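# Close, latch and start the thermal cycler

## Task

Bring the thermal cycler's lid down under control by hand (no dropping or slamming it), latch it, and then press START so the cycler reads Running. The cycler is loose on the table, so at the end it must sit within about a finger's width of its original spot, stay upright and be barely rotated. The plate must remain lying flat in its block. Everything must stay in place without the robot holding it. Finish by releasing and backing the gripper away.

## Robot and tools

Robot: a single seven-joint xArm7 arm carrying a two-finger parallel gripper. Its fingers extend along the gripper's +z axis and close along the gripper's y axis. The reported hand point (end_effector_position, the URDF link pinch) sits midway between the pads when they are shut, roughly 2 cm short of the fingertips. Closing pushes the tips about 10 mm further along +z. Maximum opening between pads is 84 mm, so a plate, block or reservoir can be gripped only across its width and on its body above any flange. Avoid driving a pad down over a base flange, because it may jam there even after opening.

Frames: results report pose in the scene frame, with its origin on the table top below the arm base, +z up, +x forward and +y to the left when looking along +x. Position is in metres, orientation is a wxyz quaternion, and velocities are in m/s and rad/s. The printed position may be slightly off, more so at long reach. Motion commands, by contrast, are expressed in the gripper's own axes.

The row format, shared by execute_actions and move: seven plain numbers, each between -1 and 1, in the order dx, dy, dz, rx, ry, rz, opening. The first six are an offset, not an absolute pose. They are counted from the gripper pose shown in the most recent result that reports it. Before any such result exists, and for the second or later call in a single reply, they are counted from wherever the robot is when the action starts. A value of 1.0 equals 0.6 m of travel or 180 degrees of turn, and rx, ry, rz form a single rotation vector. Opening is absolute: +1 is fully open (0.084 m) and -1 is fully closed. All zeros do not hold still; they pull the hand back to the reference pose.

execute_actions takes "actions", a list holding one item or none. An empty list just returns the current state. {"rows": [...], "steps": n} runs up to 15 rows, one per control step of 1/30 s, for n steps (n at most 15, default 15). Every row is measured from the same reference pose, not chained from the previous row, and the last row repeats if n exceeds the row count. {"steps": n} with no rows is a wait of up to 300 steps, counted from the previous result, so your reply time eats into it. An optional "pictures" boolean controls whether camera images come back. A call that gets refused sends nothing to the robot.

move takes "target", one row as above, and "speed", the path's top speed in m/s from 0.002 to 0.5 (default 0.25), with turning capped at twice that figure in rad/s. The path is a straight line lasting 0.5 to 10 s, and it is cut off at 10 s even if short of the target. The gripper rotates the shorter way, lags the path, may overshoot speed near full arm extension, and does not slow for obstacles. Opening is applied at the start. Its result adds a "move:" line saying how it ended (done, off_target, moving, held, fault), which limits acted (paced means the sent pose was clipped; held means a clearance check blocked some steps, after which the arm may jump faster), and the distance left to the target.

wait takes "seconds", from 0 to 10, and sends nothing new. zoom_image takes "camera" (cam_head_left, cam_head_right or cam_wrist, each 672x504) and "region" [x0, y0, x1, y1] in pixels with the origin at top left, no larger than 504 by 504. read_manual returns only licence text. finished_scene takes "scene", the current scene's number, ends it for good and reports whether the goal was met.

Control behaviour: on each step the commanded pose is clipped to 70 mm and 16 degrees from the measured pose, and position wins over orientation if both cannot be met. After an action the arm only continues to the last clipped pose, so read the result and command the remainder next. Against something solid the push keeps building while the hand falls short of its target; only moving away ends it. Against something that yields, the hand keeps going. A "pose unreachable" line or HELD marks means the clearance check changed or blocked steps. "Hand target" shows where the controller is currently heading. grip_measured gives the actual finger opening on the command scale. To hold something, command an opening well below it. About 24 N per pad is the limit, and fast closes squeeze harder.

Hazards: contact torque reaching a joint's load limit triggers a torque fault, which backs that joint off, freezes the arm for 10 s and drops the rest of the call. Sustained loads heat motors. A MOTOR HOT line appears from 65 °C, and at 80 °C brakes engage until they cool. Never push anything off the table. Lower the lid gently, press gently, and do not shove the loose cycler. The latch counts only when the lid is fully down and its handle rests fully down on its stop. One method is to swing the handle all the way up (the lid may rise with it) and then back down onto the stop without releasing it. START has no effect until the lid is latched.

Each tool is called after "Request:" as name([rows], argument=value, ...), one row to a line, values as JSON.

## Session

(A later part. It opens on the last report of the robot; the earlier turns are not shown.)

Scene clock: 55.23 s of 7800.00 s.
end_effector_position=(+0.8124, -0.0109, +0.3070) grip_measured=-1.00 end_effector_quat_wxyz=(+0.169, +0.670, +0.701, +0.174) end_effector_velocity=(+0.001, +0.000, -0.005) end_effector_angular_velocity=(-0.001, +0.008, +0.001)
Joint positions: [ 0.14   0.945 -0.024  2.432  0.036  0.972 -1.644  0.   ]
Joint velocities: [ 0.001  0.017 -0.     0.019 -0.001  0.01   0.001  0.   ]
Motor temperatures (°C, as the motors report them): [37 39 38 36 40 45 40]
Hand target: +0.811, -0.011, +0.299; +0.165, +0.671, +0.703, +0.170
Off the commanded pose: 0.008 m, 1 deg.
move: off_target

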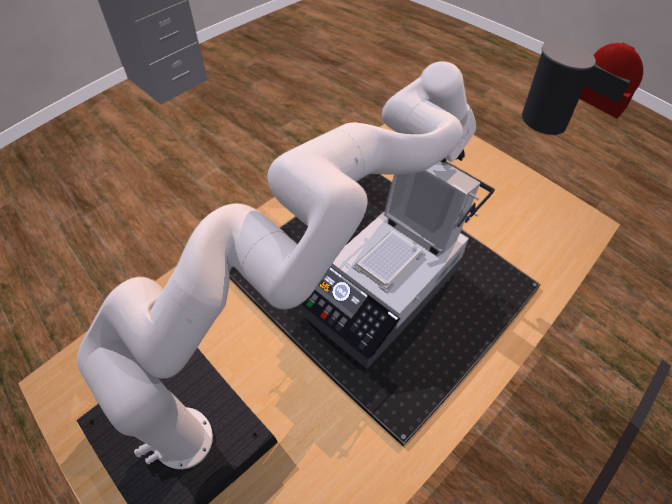

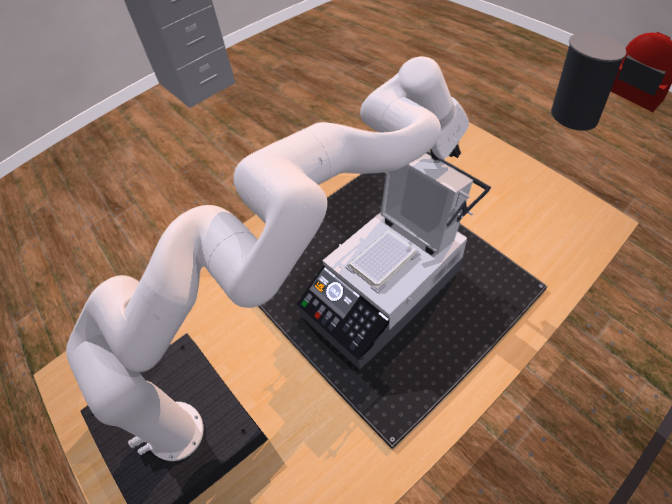

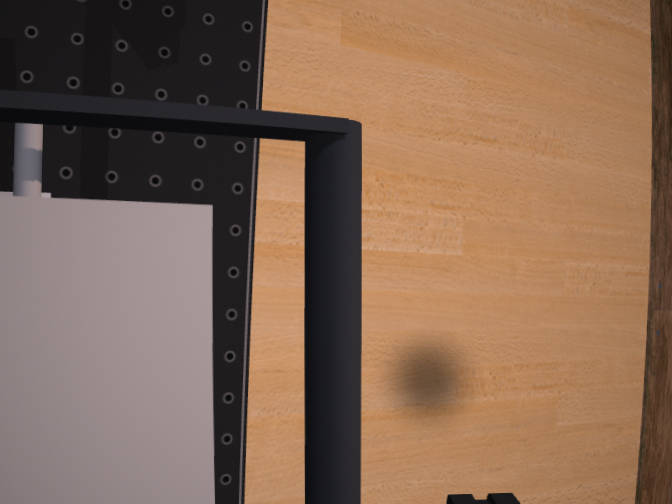

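Request:
move(target=[0,-0.05,-0.027,0,0,0,-1], speed=0.02)

Scene clock: 59.77 s of 7800.00 s.
end_effector_position=(+0.7809, -0.0124, +0.3142) grip_measured=-1.00 end_effector_quat_wxyz=(+0.174, +0.669, +0.700, +0.178) end_effector_velocity=(-0.001, +0.001, +0.001) end_effector_angular_velocity=(+0.001, -0.004, +0.000)
Joint positions: [ 0.144  0.711 -0.025  2.041  0.038  0.803 -1.652  0.   ]
Joint velocities: [ 0.    -0.01   0.001 -0.015  0.    -0.009 -0.     0.   ]
Motor temperatures (°C, as the motors report them): [37 39 38 36 40 45 40]
Hand target: +0.779, -0.012, +0.307; +0.169, +0.670, +0.701, +0.174
Off the commanded pose: 0.007 m, 1 deg.
move: off_target

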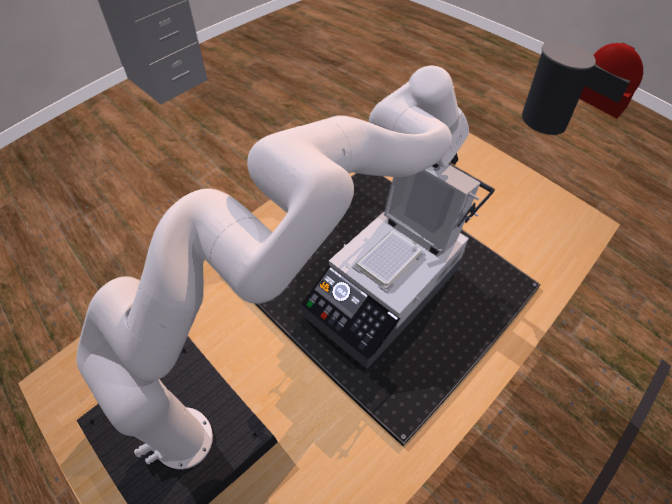

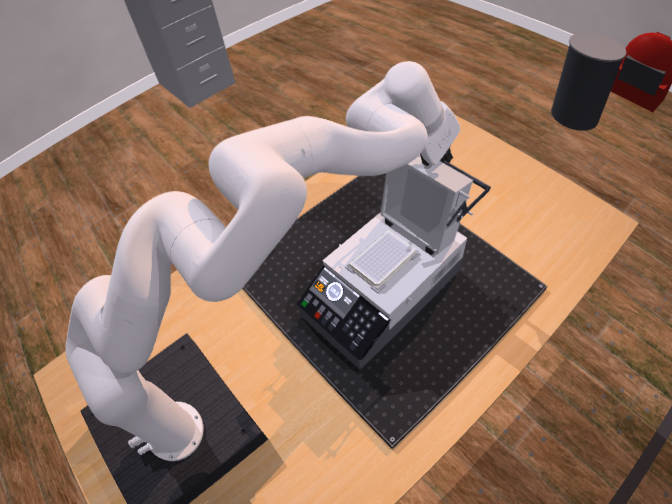

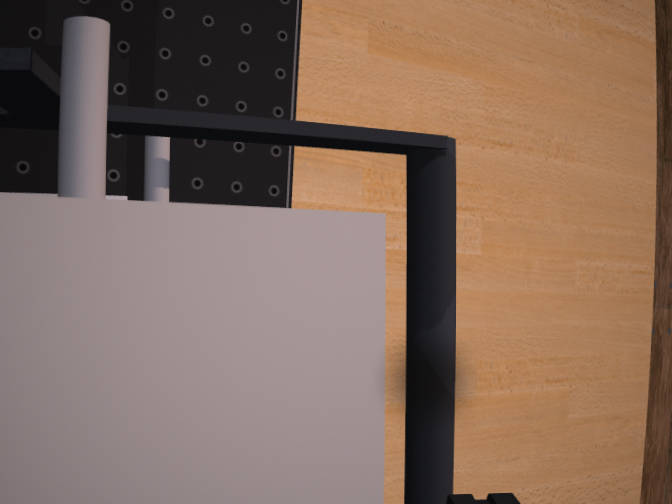

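Request:
move(target=[0,0.03,-0.05,0,0,0,-1], speed=0.08)

Request:
move(target=[0,0,0,0,0,0.5,-1], speed=0.5)

Scene clock: 64.77 s of 7800.00 s.
end_effector_position=(+0.7820, -0.0120, +0.3475) grip_measured=-1.00 end_effector_quat_wxyz=(+0.173, +0.669, +0.701, +0.178) end_effector_velocity=(+0.001, -0.000, +0.006) end_effector_angular_velocity=(-0.000, -0.005, +0.000)
Joint positions: [ 0.144  0.72  -0.026  2.154  0.036  0.908 -1.649  0.   ]
Joint velocities: [-0.     0.003  0.     0.02  -0.     0.011  0.     0.   ]
Motor temperatures (°C, as the motors report them): [37 39 38 35 40 45 40]
Hand target: +0.782, -0.012, +0.349; +0.174, +0.669, +0.700, +0.178
Off the commanded pose: 0.002 m, 0 deg.
After step 90, 1.20 s passed at rest.
move: done

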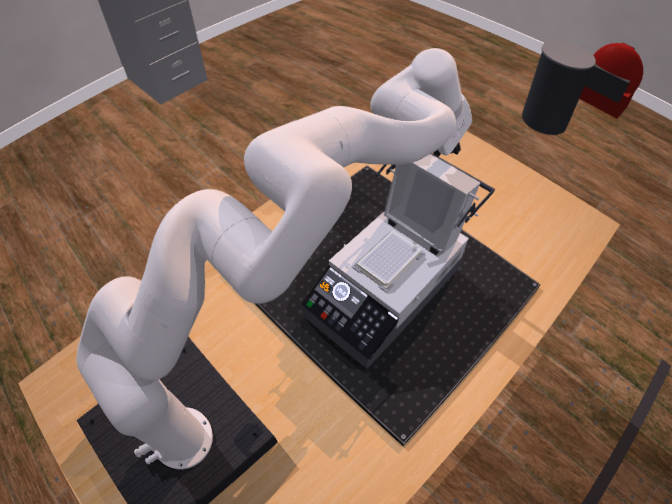

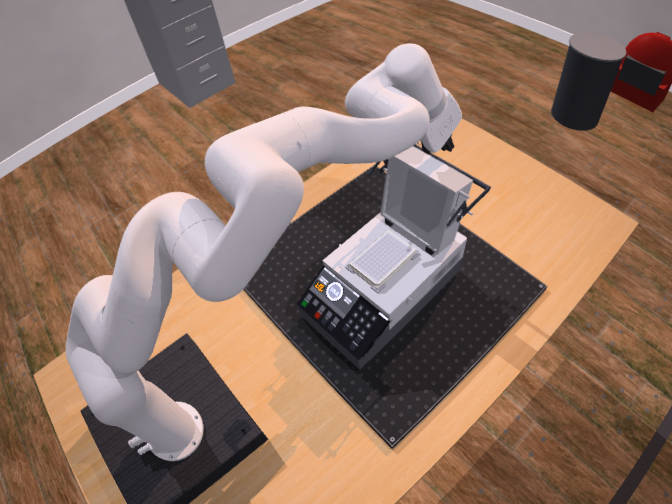

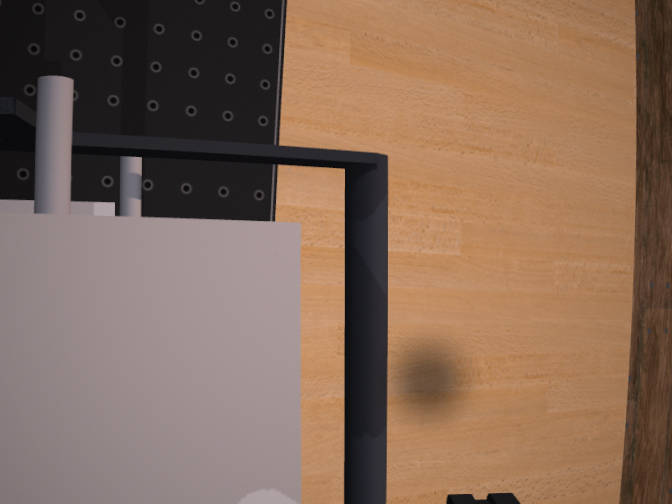

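Scene clock: 66.93 s of 7800.00 s.
end_effector_position=(+0.7820, -0.0120, +0.3474) grip_measured=-1.00 end_effector_quat_wxyz=(-0.003, +0.968, +0.023, +0.248) end_effector_velocity=(-0.000, -0.000, -0.000) end_effector_angular_velocity=(+0.004, +0.003, -0.010)
Joint positions: [ 0.286  0.737 -0.287  2.158  0.258  0.922 -0.172  0.   ]
Joint velocities: [ 0.     0.001 -0.002  0.002 -0.     0.004  0.011  0.   ]
Motor temperatures (°C, as the motors report them): [37 39 38 36 40 45 40]
Hand target: +0.782, -0.012, +0.347; -0.003, +0.969, +0.022, +0.248
Off the commanded pose: 0.000 m, 0 deg.
move: done

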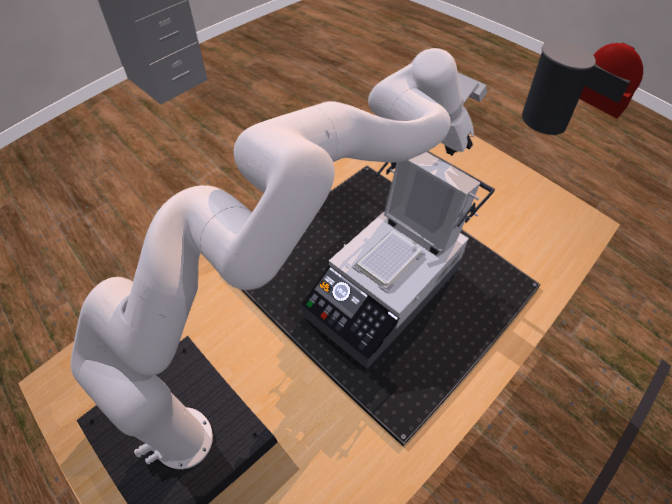

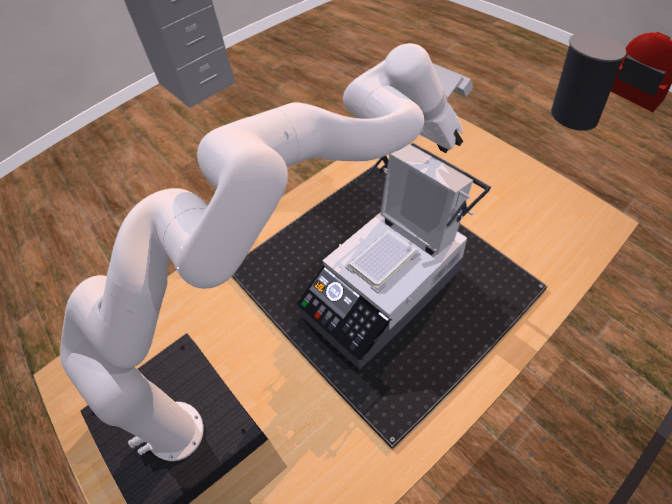

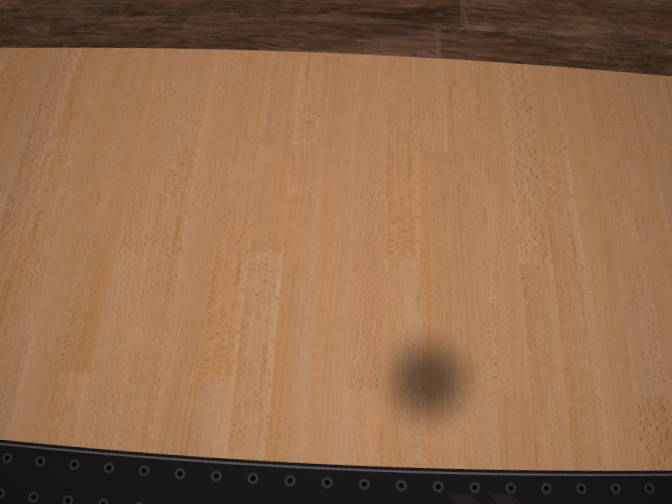

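Request:
move(target=[0.003,0,0.08,0,0,0,-1], speed=0.04)

Request:
move(target=[-0.04,0,-0.018,0,0,0,-1], speed=0.02)

Scene clock: 69.40 s of 7800.00 s.
end_effector_position=(+0.8064, -0.0113, +0.3065) grip_measured=-1.00 end_effector_quat_wxyz=(-0.003, +0.968, +0.023, +0.248) end_effector_velocity=(+0.002, +0.001, +0.004) end_effector_angular_velocity=(+0.001, -0.008, +0.001)
Joint positions: [ 0.255  0.885 -0.271  2.298  0.273  0.911 -0.166  0.   ]
Joint velocities: [-0.002  0.005  0.001  0.016  0.001  0.003  0.001  0.   ]
Motor temperatures (°C, as the motors report them): [37 39 38 36 40 45 40]
Hand target: +0.806, -0.011, +0.306; -0.003, +0.968, +0.023, +0.248
Off the commanded pose: 0.000 m, 0 deg.
move: done

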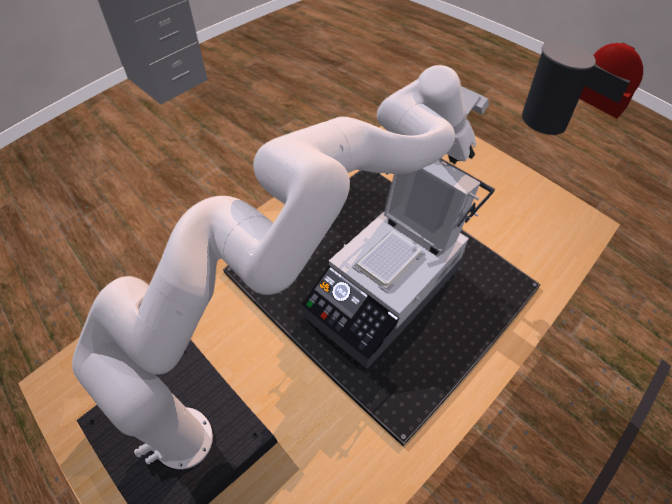

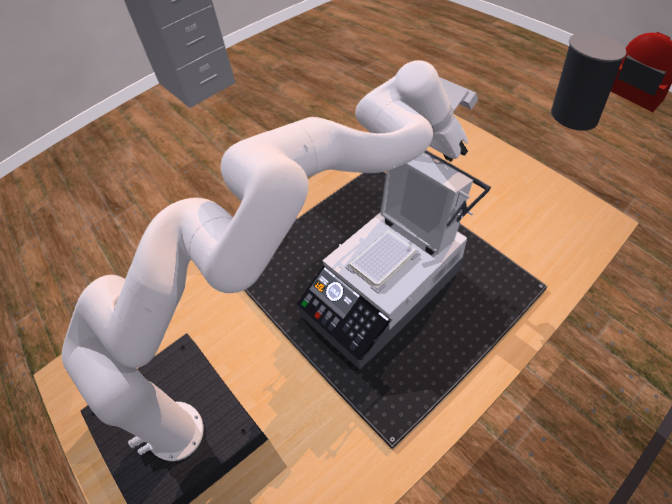

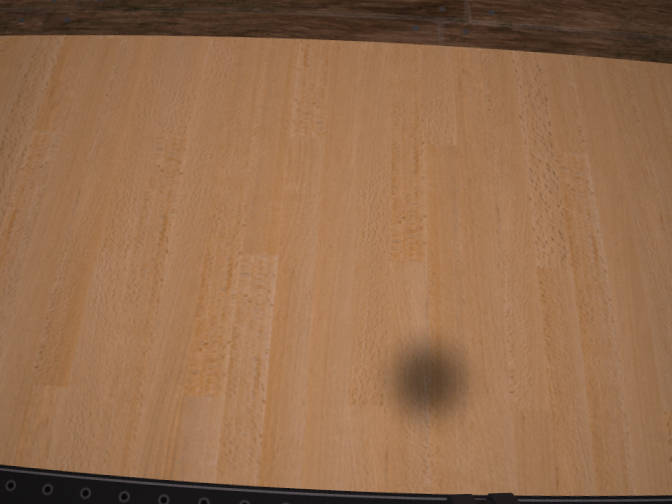

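Scene clock: 70.97 s of 7800.00 s.
end_effector_position=(+0.7804, -0.0124, +0.3045) grip_measured=-1.00 end_effector_quat_wxyz=(-0.003, +0.968, +0.023, +0.248) end_effector_velocity=(-0.002, -0.000, -0.002) end_effector_angular_velocity=(-0.002, +0.003, +0.000)
Joint positions: [ 0.3    0.73  -0.281  2.023  0.27   0.795 -0.193  0.   ]
Joint velocities: [ 0.003 -0.007 -0.001 -0.016 -0.001 -0.006 -0.001  0.   ]
Motor temperatures (°C, as the motors report them): [37 39 38 36 40 45 40]
Hand target: +0.780, -0.012, +0.305; -0.003, +0.968, +0.023, +0.248
Off the commanded pose: 0.000 m, 0 deg.
move: done

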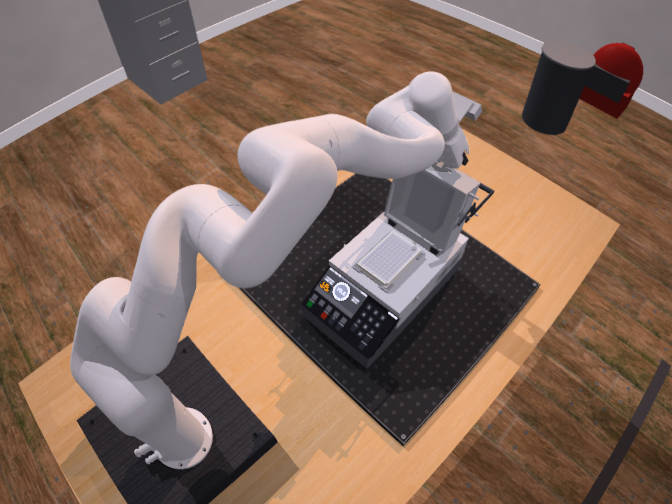

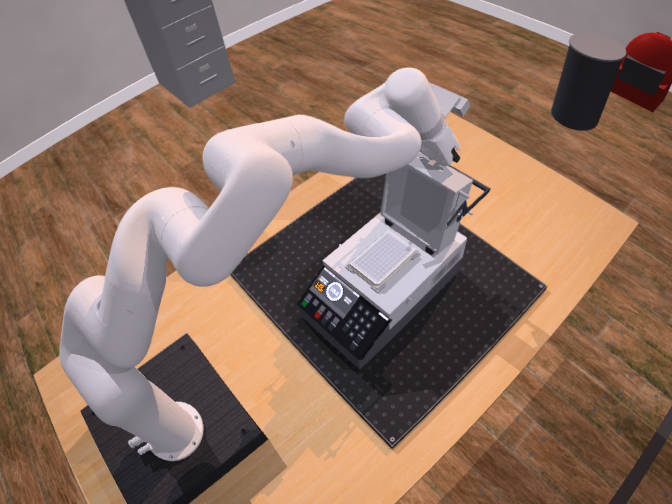

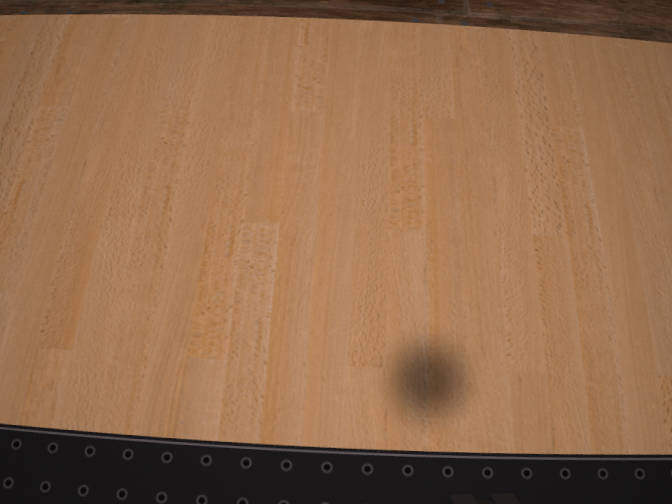

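Request:
zoom_image(camera="cam_head_right", region=[360, 90, 520, 260])

Region (360, 90, 520, 260) of cam_head_right's 672x504 image, scaled by 2.965, with more detail than that image has; it fills the left 474 columns of this view, and the rest is white.

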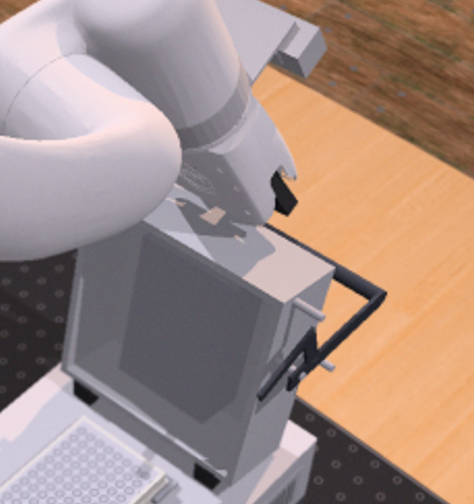

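Request:
move(target=[0.02,0,-0.03,0,0,0,-1], speed=0.03)

Request:
zoom_image(camera="cam_head_right", region=[360, 90, 520, 260])

Scene clock: 75.70 s of 7800.00 s.
end_effector_position=(+0.7823, -0.0122, +0.3258) grip_measured=-1.00 end_effector_quat_wxyz=(-0.003, +0.968, +0.023, +0.248) end_effector_velocity=(-0.000, +0.000, +0.000) end_effector_angular_velocity=(+0.001, +0.003, +0.000)
Joint positions: [ 0.293  0.735 -0.285  2.093  0.264  0.859 -0.182  0.   ]
Joint velocities: [-0.001  0.001  0.001  0.004 -0.     0.006  0.001  0.   ]
Motor temperatures (°C, as the motors report them): [37 39 38 36 40 45 40]
Hand target: +0.782, -0.012, +0.326; -0.003, +0.968, +0.023, +0.248
Off the commanded pose: 0.000 m, 0 deg.
After step 90, 0.70 s passed at rest.
move: done

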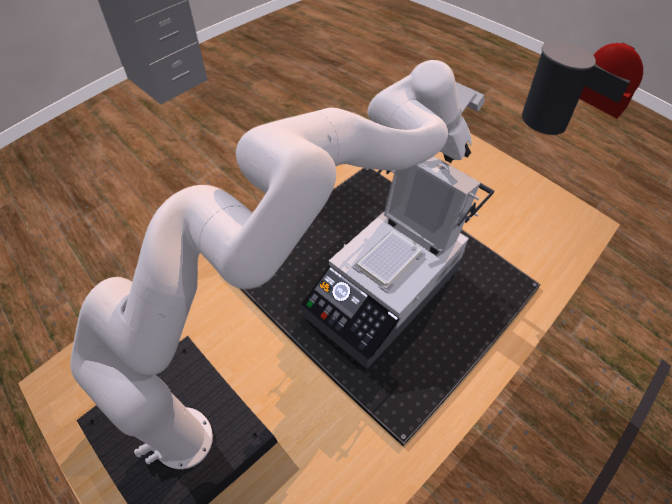

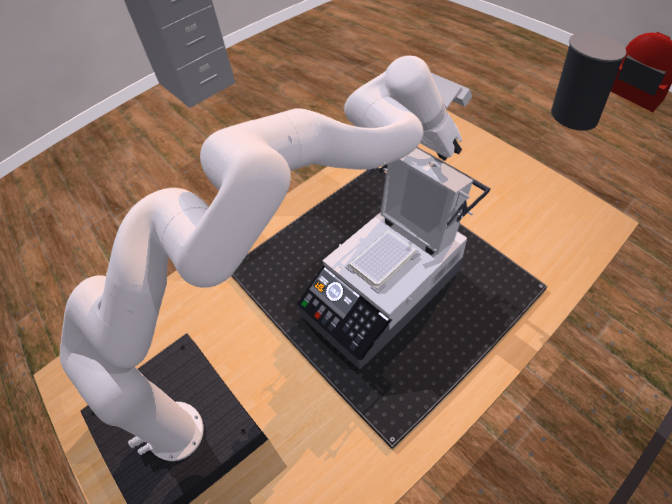

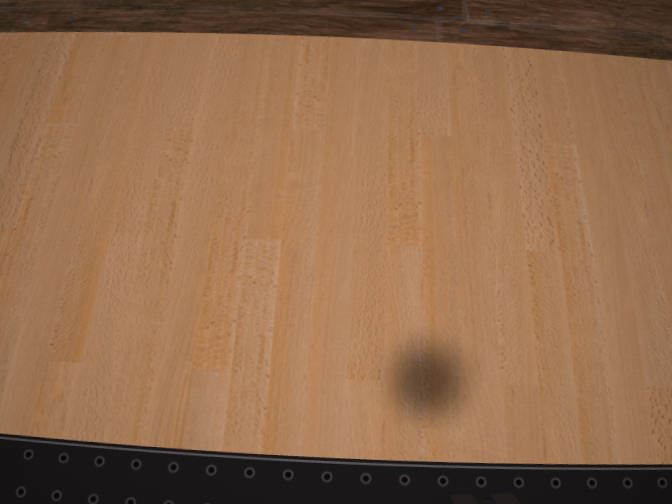

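Region (360, 90, 520, 260) of cam_head_right's 672x504 image, scaled by 2.965, with more detail than that image has; it fills the left 474 columns of this view, and the rest is white.

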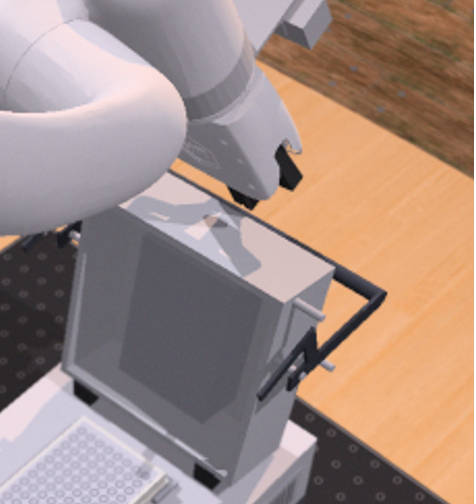

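Request:
move(target=[0,0,-0.04,0,0,0,-1], speed=0.1)

Request:
move(target=[0,0,0,0,0,-0.5,-0.6], speed=0.5)

Request:
move(target=[0,0,0,0.075,0,0,-0.6])

Scene clock: 78.40 s of 7800.00 s.
end_effector_position=(+0.7709, -0.0124, +0.3463) grip_measured=-1.00 end_effector_quat_wxyz=(-0.003, +0.969, +0.023, +0.248) end_effector_velocity=(-0.002, +0.000, -0.002) end_effector_angular_velocity=(+0.000, +0.007, -0.000)
Joint positions: [ 0.305  0.676 -0.293  2.052  0.254  0.879 -0.181  0.   ]
Joint velocities: [ 0.002 -0.002 -0.001 -0.008 -0.     0.001  0.     0.   ]
Motor temperatures (°C, as the motors report them): [37 39 38 36 40 45 40]
Hand target: +0.771, -0.012, +0.347; -0.003, +0.968, +0.023, +0.248
Off the commanded pose: 0.001 m, 0 deg.
move: done

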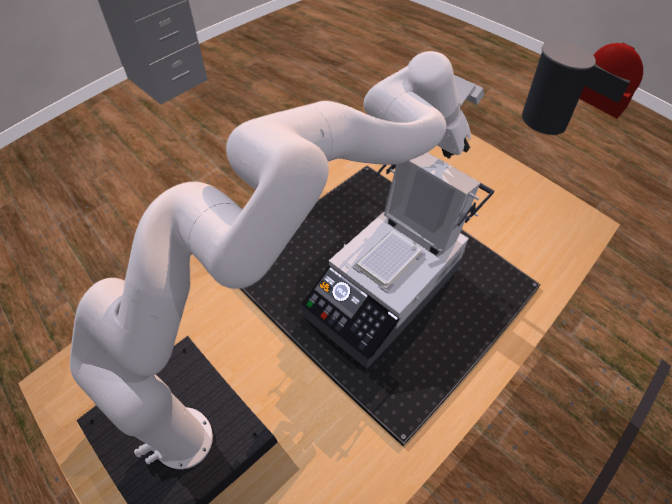

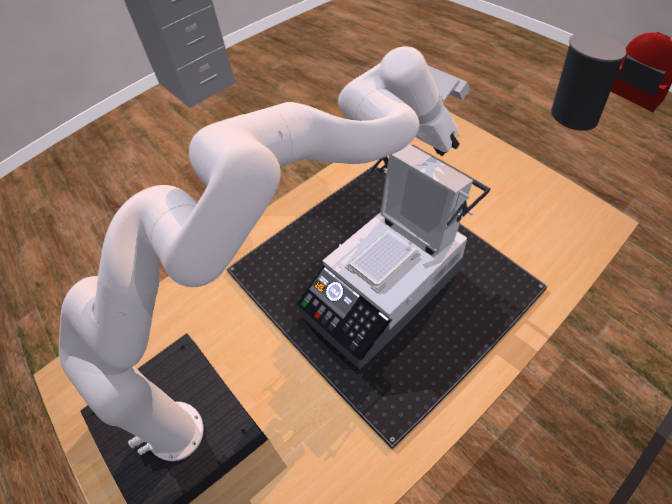

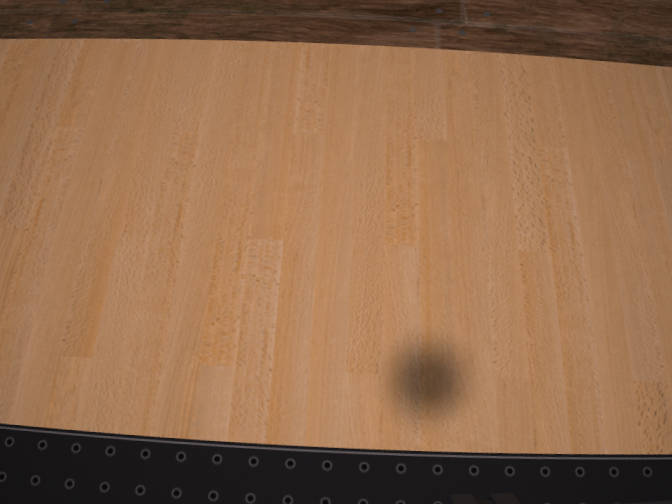

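Scene clock: 80.57 s of 7800.00 s.
end_effector_position=(+0.7708, -0.0125, +0.3464) grip_measured=-0.62 end_effector_quat_wxyz=(+0.173, +0.669, +0.701, +0.177) end_effector_velocity=(+0.000, -0.000, +0.000) end_effector_angular_velocity=(-0.005, -0.001, +0.010)
Joint positions: [ 0.143  0.658 -0.024  2.047  0.034  0.864 -1.65   0.017]
Joint velocities: [-0.002 -0.     0.002 -0.    -0.001 -0.001 -0.011  0.   ]
Motor temperatures (°C, as the motors report them): [37 39 38 37 40 45 40]
Hand target: +0.771, -0.013, +0.346; +0.173, +0.669, +0.701, +0.177
Off the commanded pose: 0.000 m, 0 deg.
move: done

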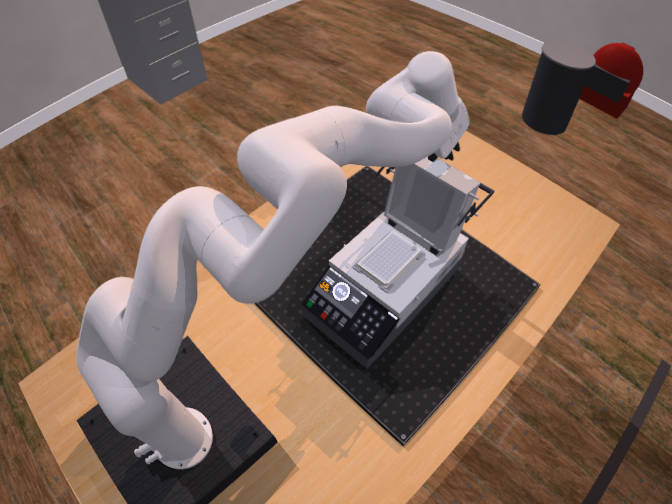

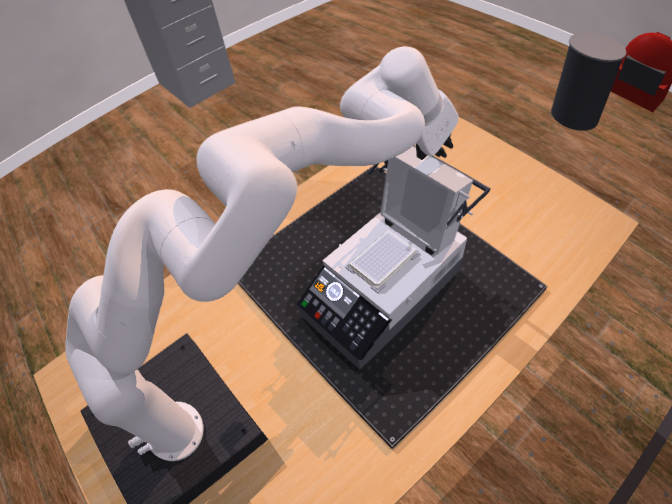

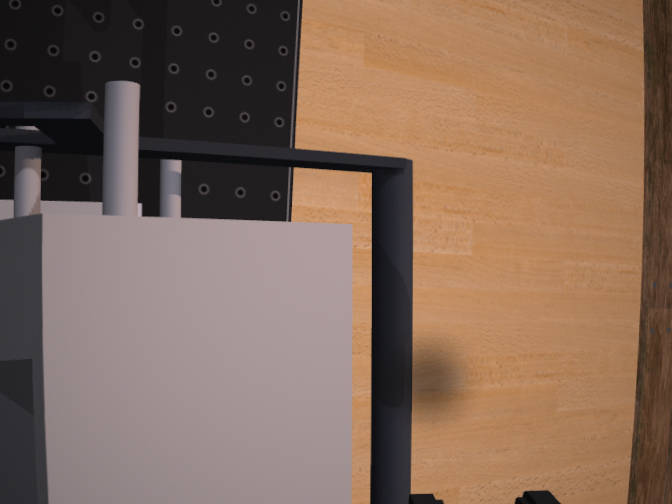

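Scene clock: 81.43 s of 7800.00 s.
end_effector_position=(+0.7694, -0.0124, +0.3451) grip_measured=-0.62 end_effector_quat_wxyz=(+0.119, +0.681, +0.713, +0.118) end_effector_velocity=(+0.004, -0.000, +0.004) end_effector_angular_velocity=(-0.002, -0.014, -0.001)
Joint positions: [ 0.139  0.985 -0.029  2.691  0.023  1.345 -1.634  0.017]
Joint velocities: [-0.004  0.102  0.002  0.194 -0.002  0.078  0.002  0.   ]
Motor temperatures (°C, as the motors report them): [37 39 38 37 40 45 40]
Hand target: +0.770, -0.012, +0.346; +0.119, +0.681, +0.713, +0.119
Off the commanded pose: 0.002 m, 4 deg.
elbow stopped short: the move would have taken joint 4 (elbow) straighter than the controller allows; a more bent joint 4 avoids this.
move: off_target

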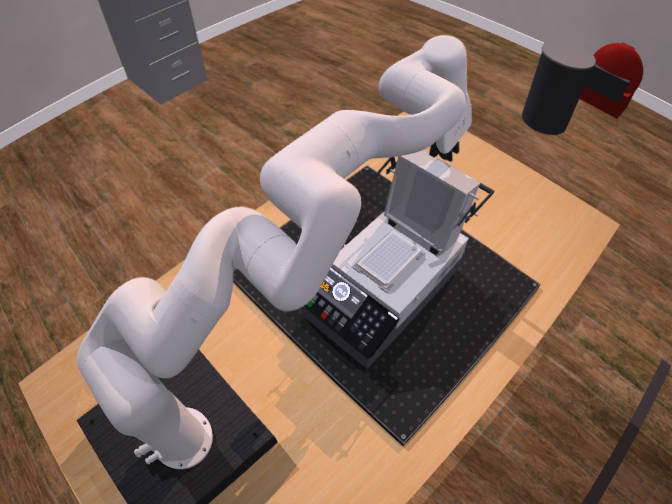

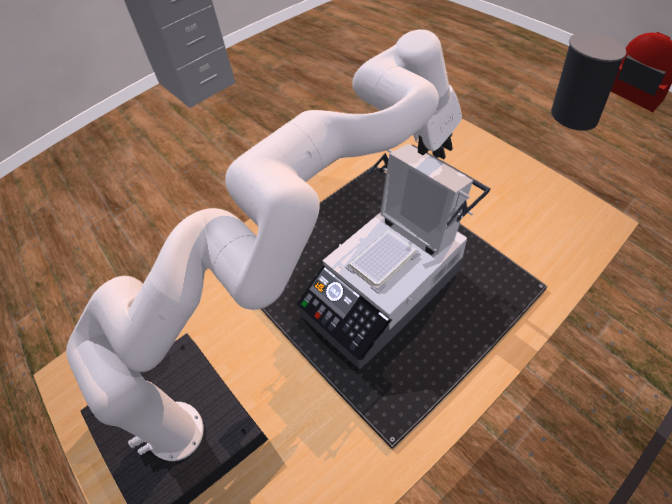

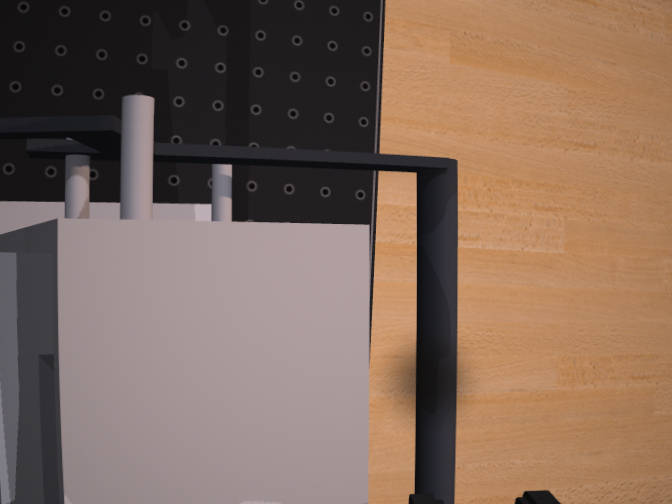

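Request:
move(target=[0.155,-0.127,-0.03,0,0,0,-0.3], speed=0.1)

Scene clock: 87.20 s of 7800.00 s.
end_effector_position=(+0.6881, +0.0775, +0.3362) grip_measured=-0.32 end_effector_quat_wxyz=(+0.118, +0.681, +0.713, +0.118) end_effector_velocity=(-0.001, -0.000, -0.001) end_effector_angular_velocity=(-0.001, +0.001, -0.000)
Joint positions: [ 0.302  0.454 -0.033  1.772 -0.048  0.961 -1.465  0.03 ]
Joint velocities: [ 0.001 -0.003 -0.001 -0.006 -0.001 -0.002  0.001  0.   ]
Motor temperatures (°C, as the motors report them): [37 40 38 37 40 45 40]
Hand target: +0.688, +0.077, +0.336; +0.118, +0.681, +0.713, +0.118
Off the commanded pose: 0.001 m, 0 deg.
After step 90, 1.03 s passed at rest.
move: done

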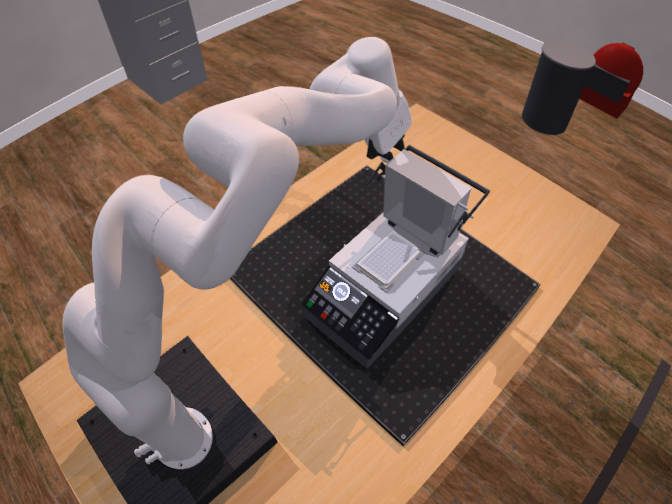

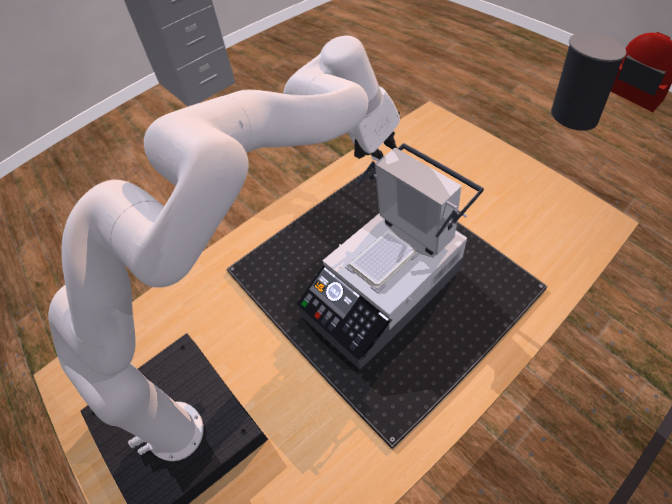

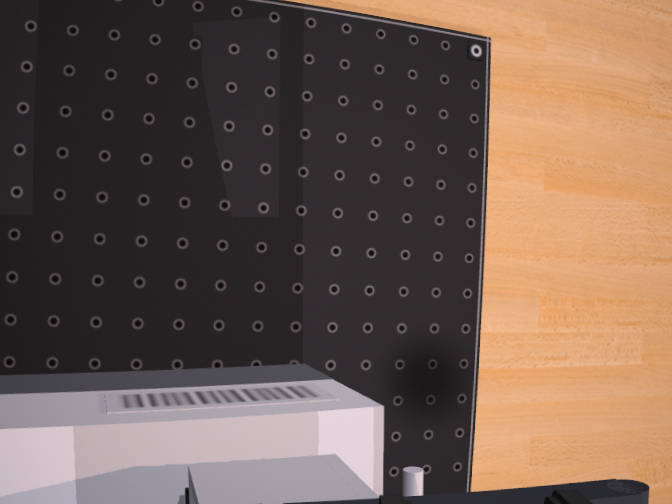

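Request:
zoom_image(camera="cam_head_right", region=[320, 90, 500, 270])

Request:
zoom_image(camera="cam_head_left", region=[330, 90, 510, 270])

Region (320, 90, 500, 270) of cam_head_right's 672x504 image, scaled by 2.800, with more detail than that image has.

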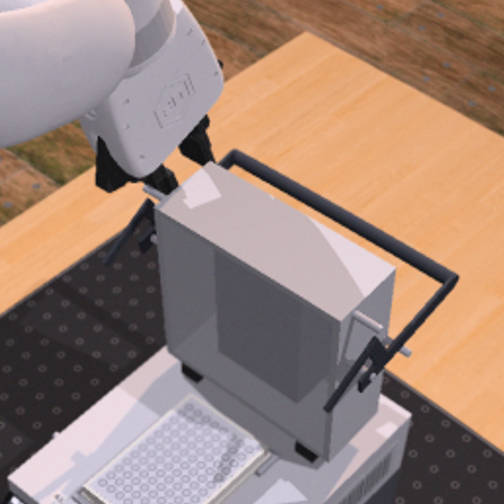

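Region (330, 90, 510, 270) of cam_head_left's 672x504 image, scaled by 2.800, with more detail than that image has.

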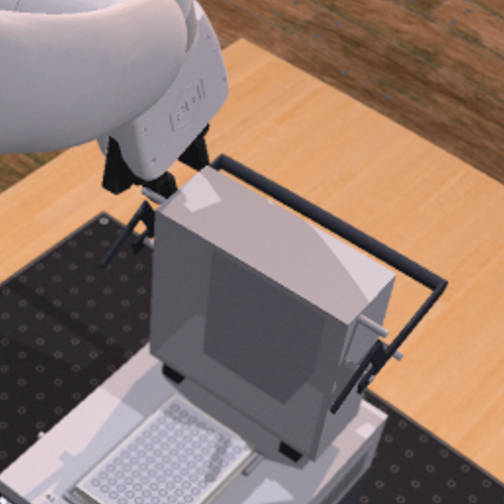

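Request:
move(target=[0,0.03,-0.09,0,0,0,-0.5], speed=0.1)

Request:
move(target=[-0.152,0.07,0.03,0.065,0,0,-0.5], speed=0.15)

Scene clock: 91.23 s of 7800.00 s.
end_effector_position=(+0.6871, +0.0781, +0.3921) grip_measured=-0.52 end_effector_quat_wxyz=(+0.118, +0.681, +0.713, +0.118) end_effector_velocity=(+0.001, +0.000, +0.003) end_effector_angular_velocity=(+0.002, +0.000, -0.000)
Joint positions: [ 0.303  0.458 -0.031  1.938 -0.045  1.124 -1.472  0.021]
Joint velocities: [ 0.     0.005  0.     0.016  0.002  0.012 -0.     0.   ]
Motor temperatures (°C, as the motors report them): [37 40 38 37 40 45 40]
Hand target: +0.687, +0.078, +0.393; +0.118, +0.681, +0.713, +0.118
Off the commanded pose: 0.001 m, 0 deg.
After step 90, 0.10 s passed at rest.
move: done

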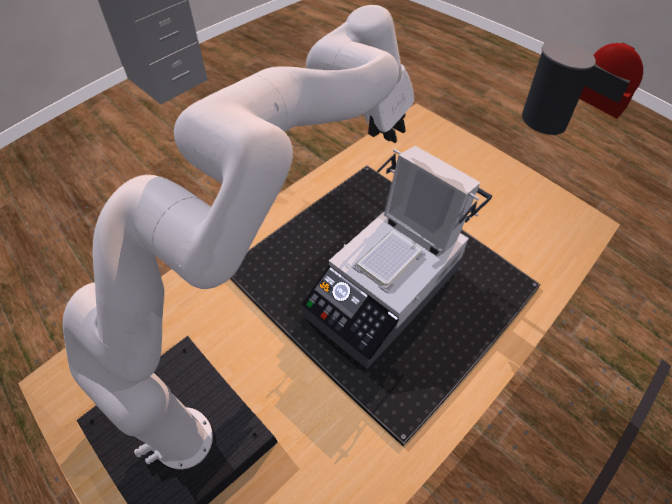

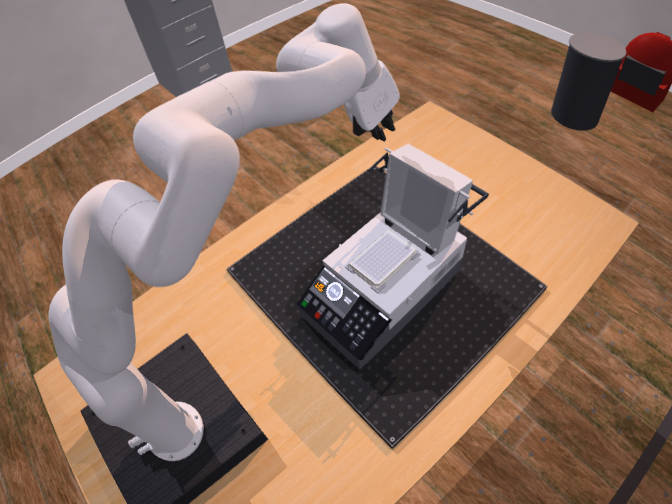

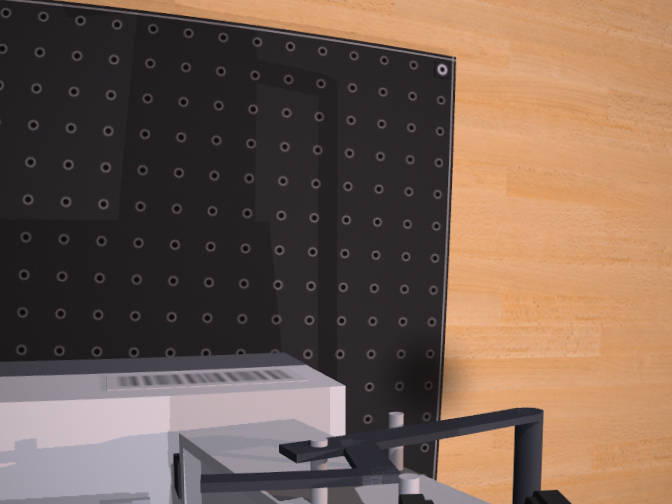

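Scene clock: 92.43 s of 7800.00 s.
end_effector_position=(+0.7353, -0.0109, +0.3897) grip_measured=-0.52 end_effector_quat_wxyz=(+0.102, +0.684, +0.716, +0.096) end_effector_velocity=(+0.001, -0.004, -0.004) end_effector_angular_velocity=(-0.001, +0.002, -0.003)
Joint positions: [ 0.149  0.905 -0.041  2.708  0.02   1.495 -1.631  0.021]
Joint velocities: [-0.005  0.011  0.     0.01  -0.001  0.001 -0.002 -0.   ]
Motor temperatures (°C, as the motors report them): [37 40 38 37 40 45 40]
Hand target: +0.735, -0.011, +0.389; +0.102, +0.684, +0.716, +0.096
Off the commanded pose: 0.001 m, 9 deg.
elbow stopped short: the move would have taken joint 4 (elbow) straighter than the controller allows; a more bent joint 4 avoids this.
move: off_target

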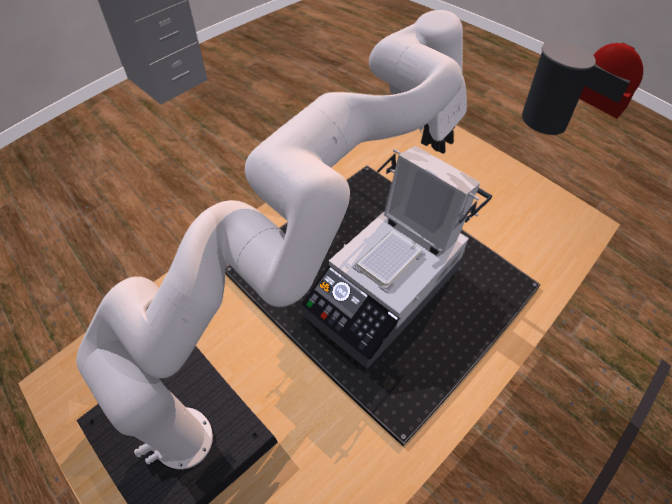

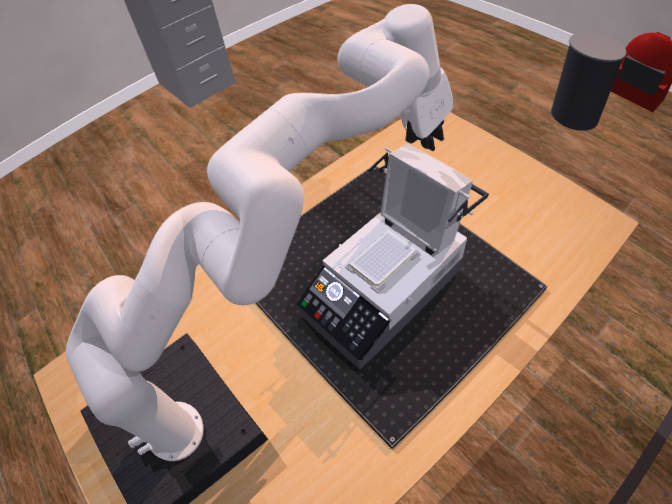

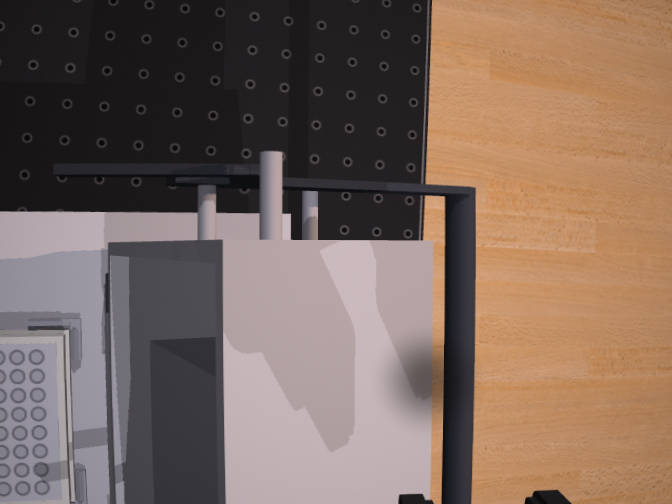

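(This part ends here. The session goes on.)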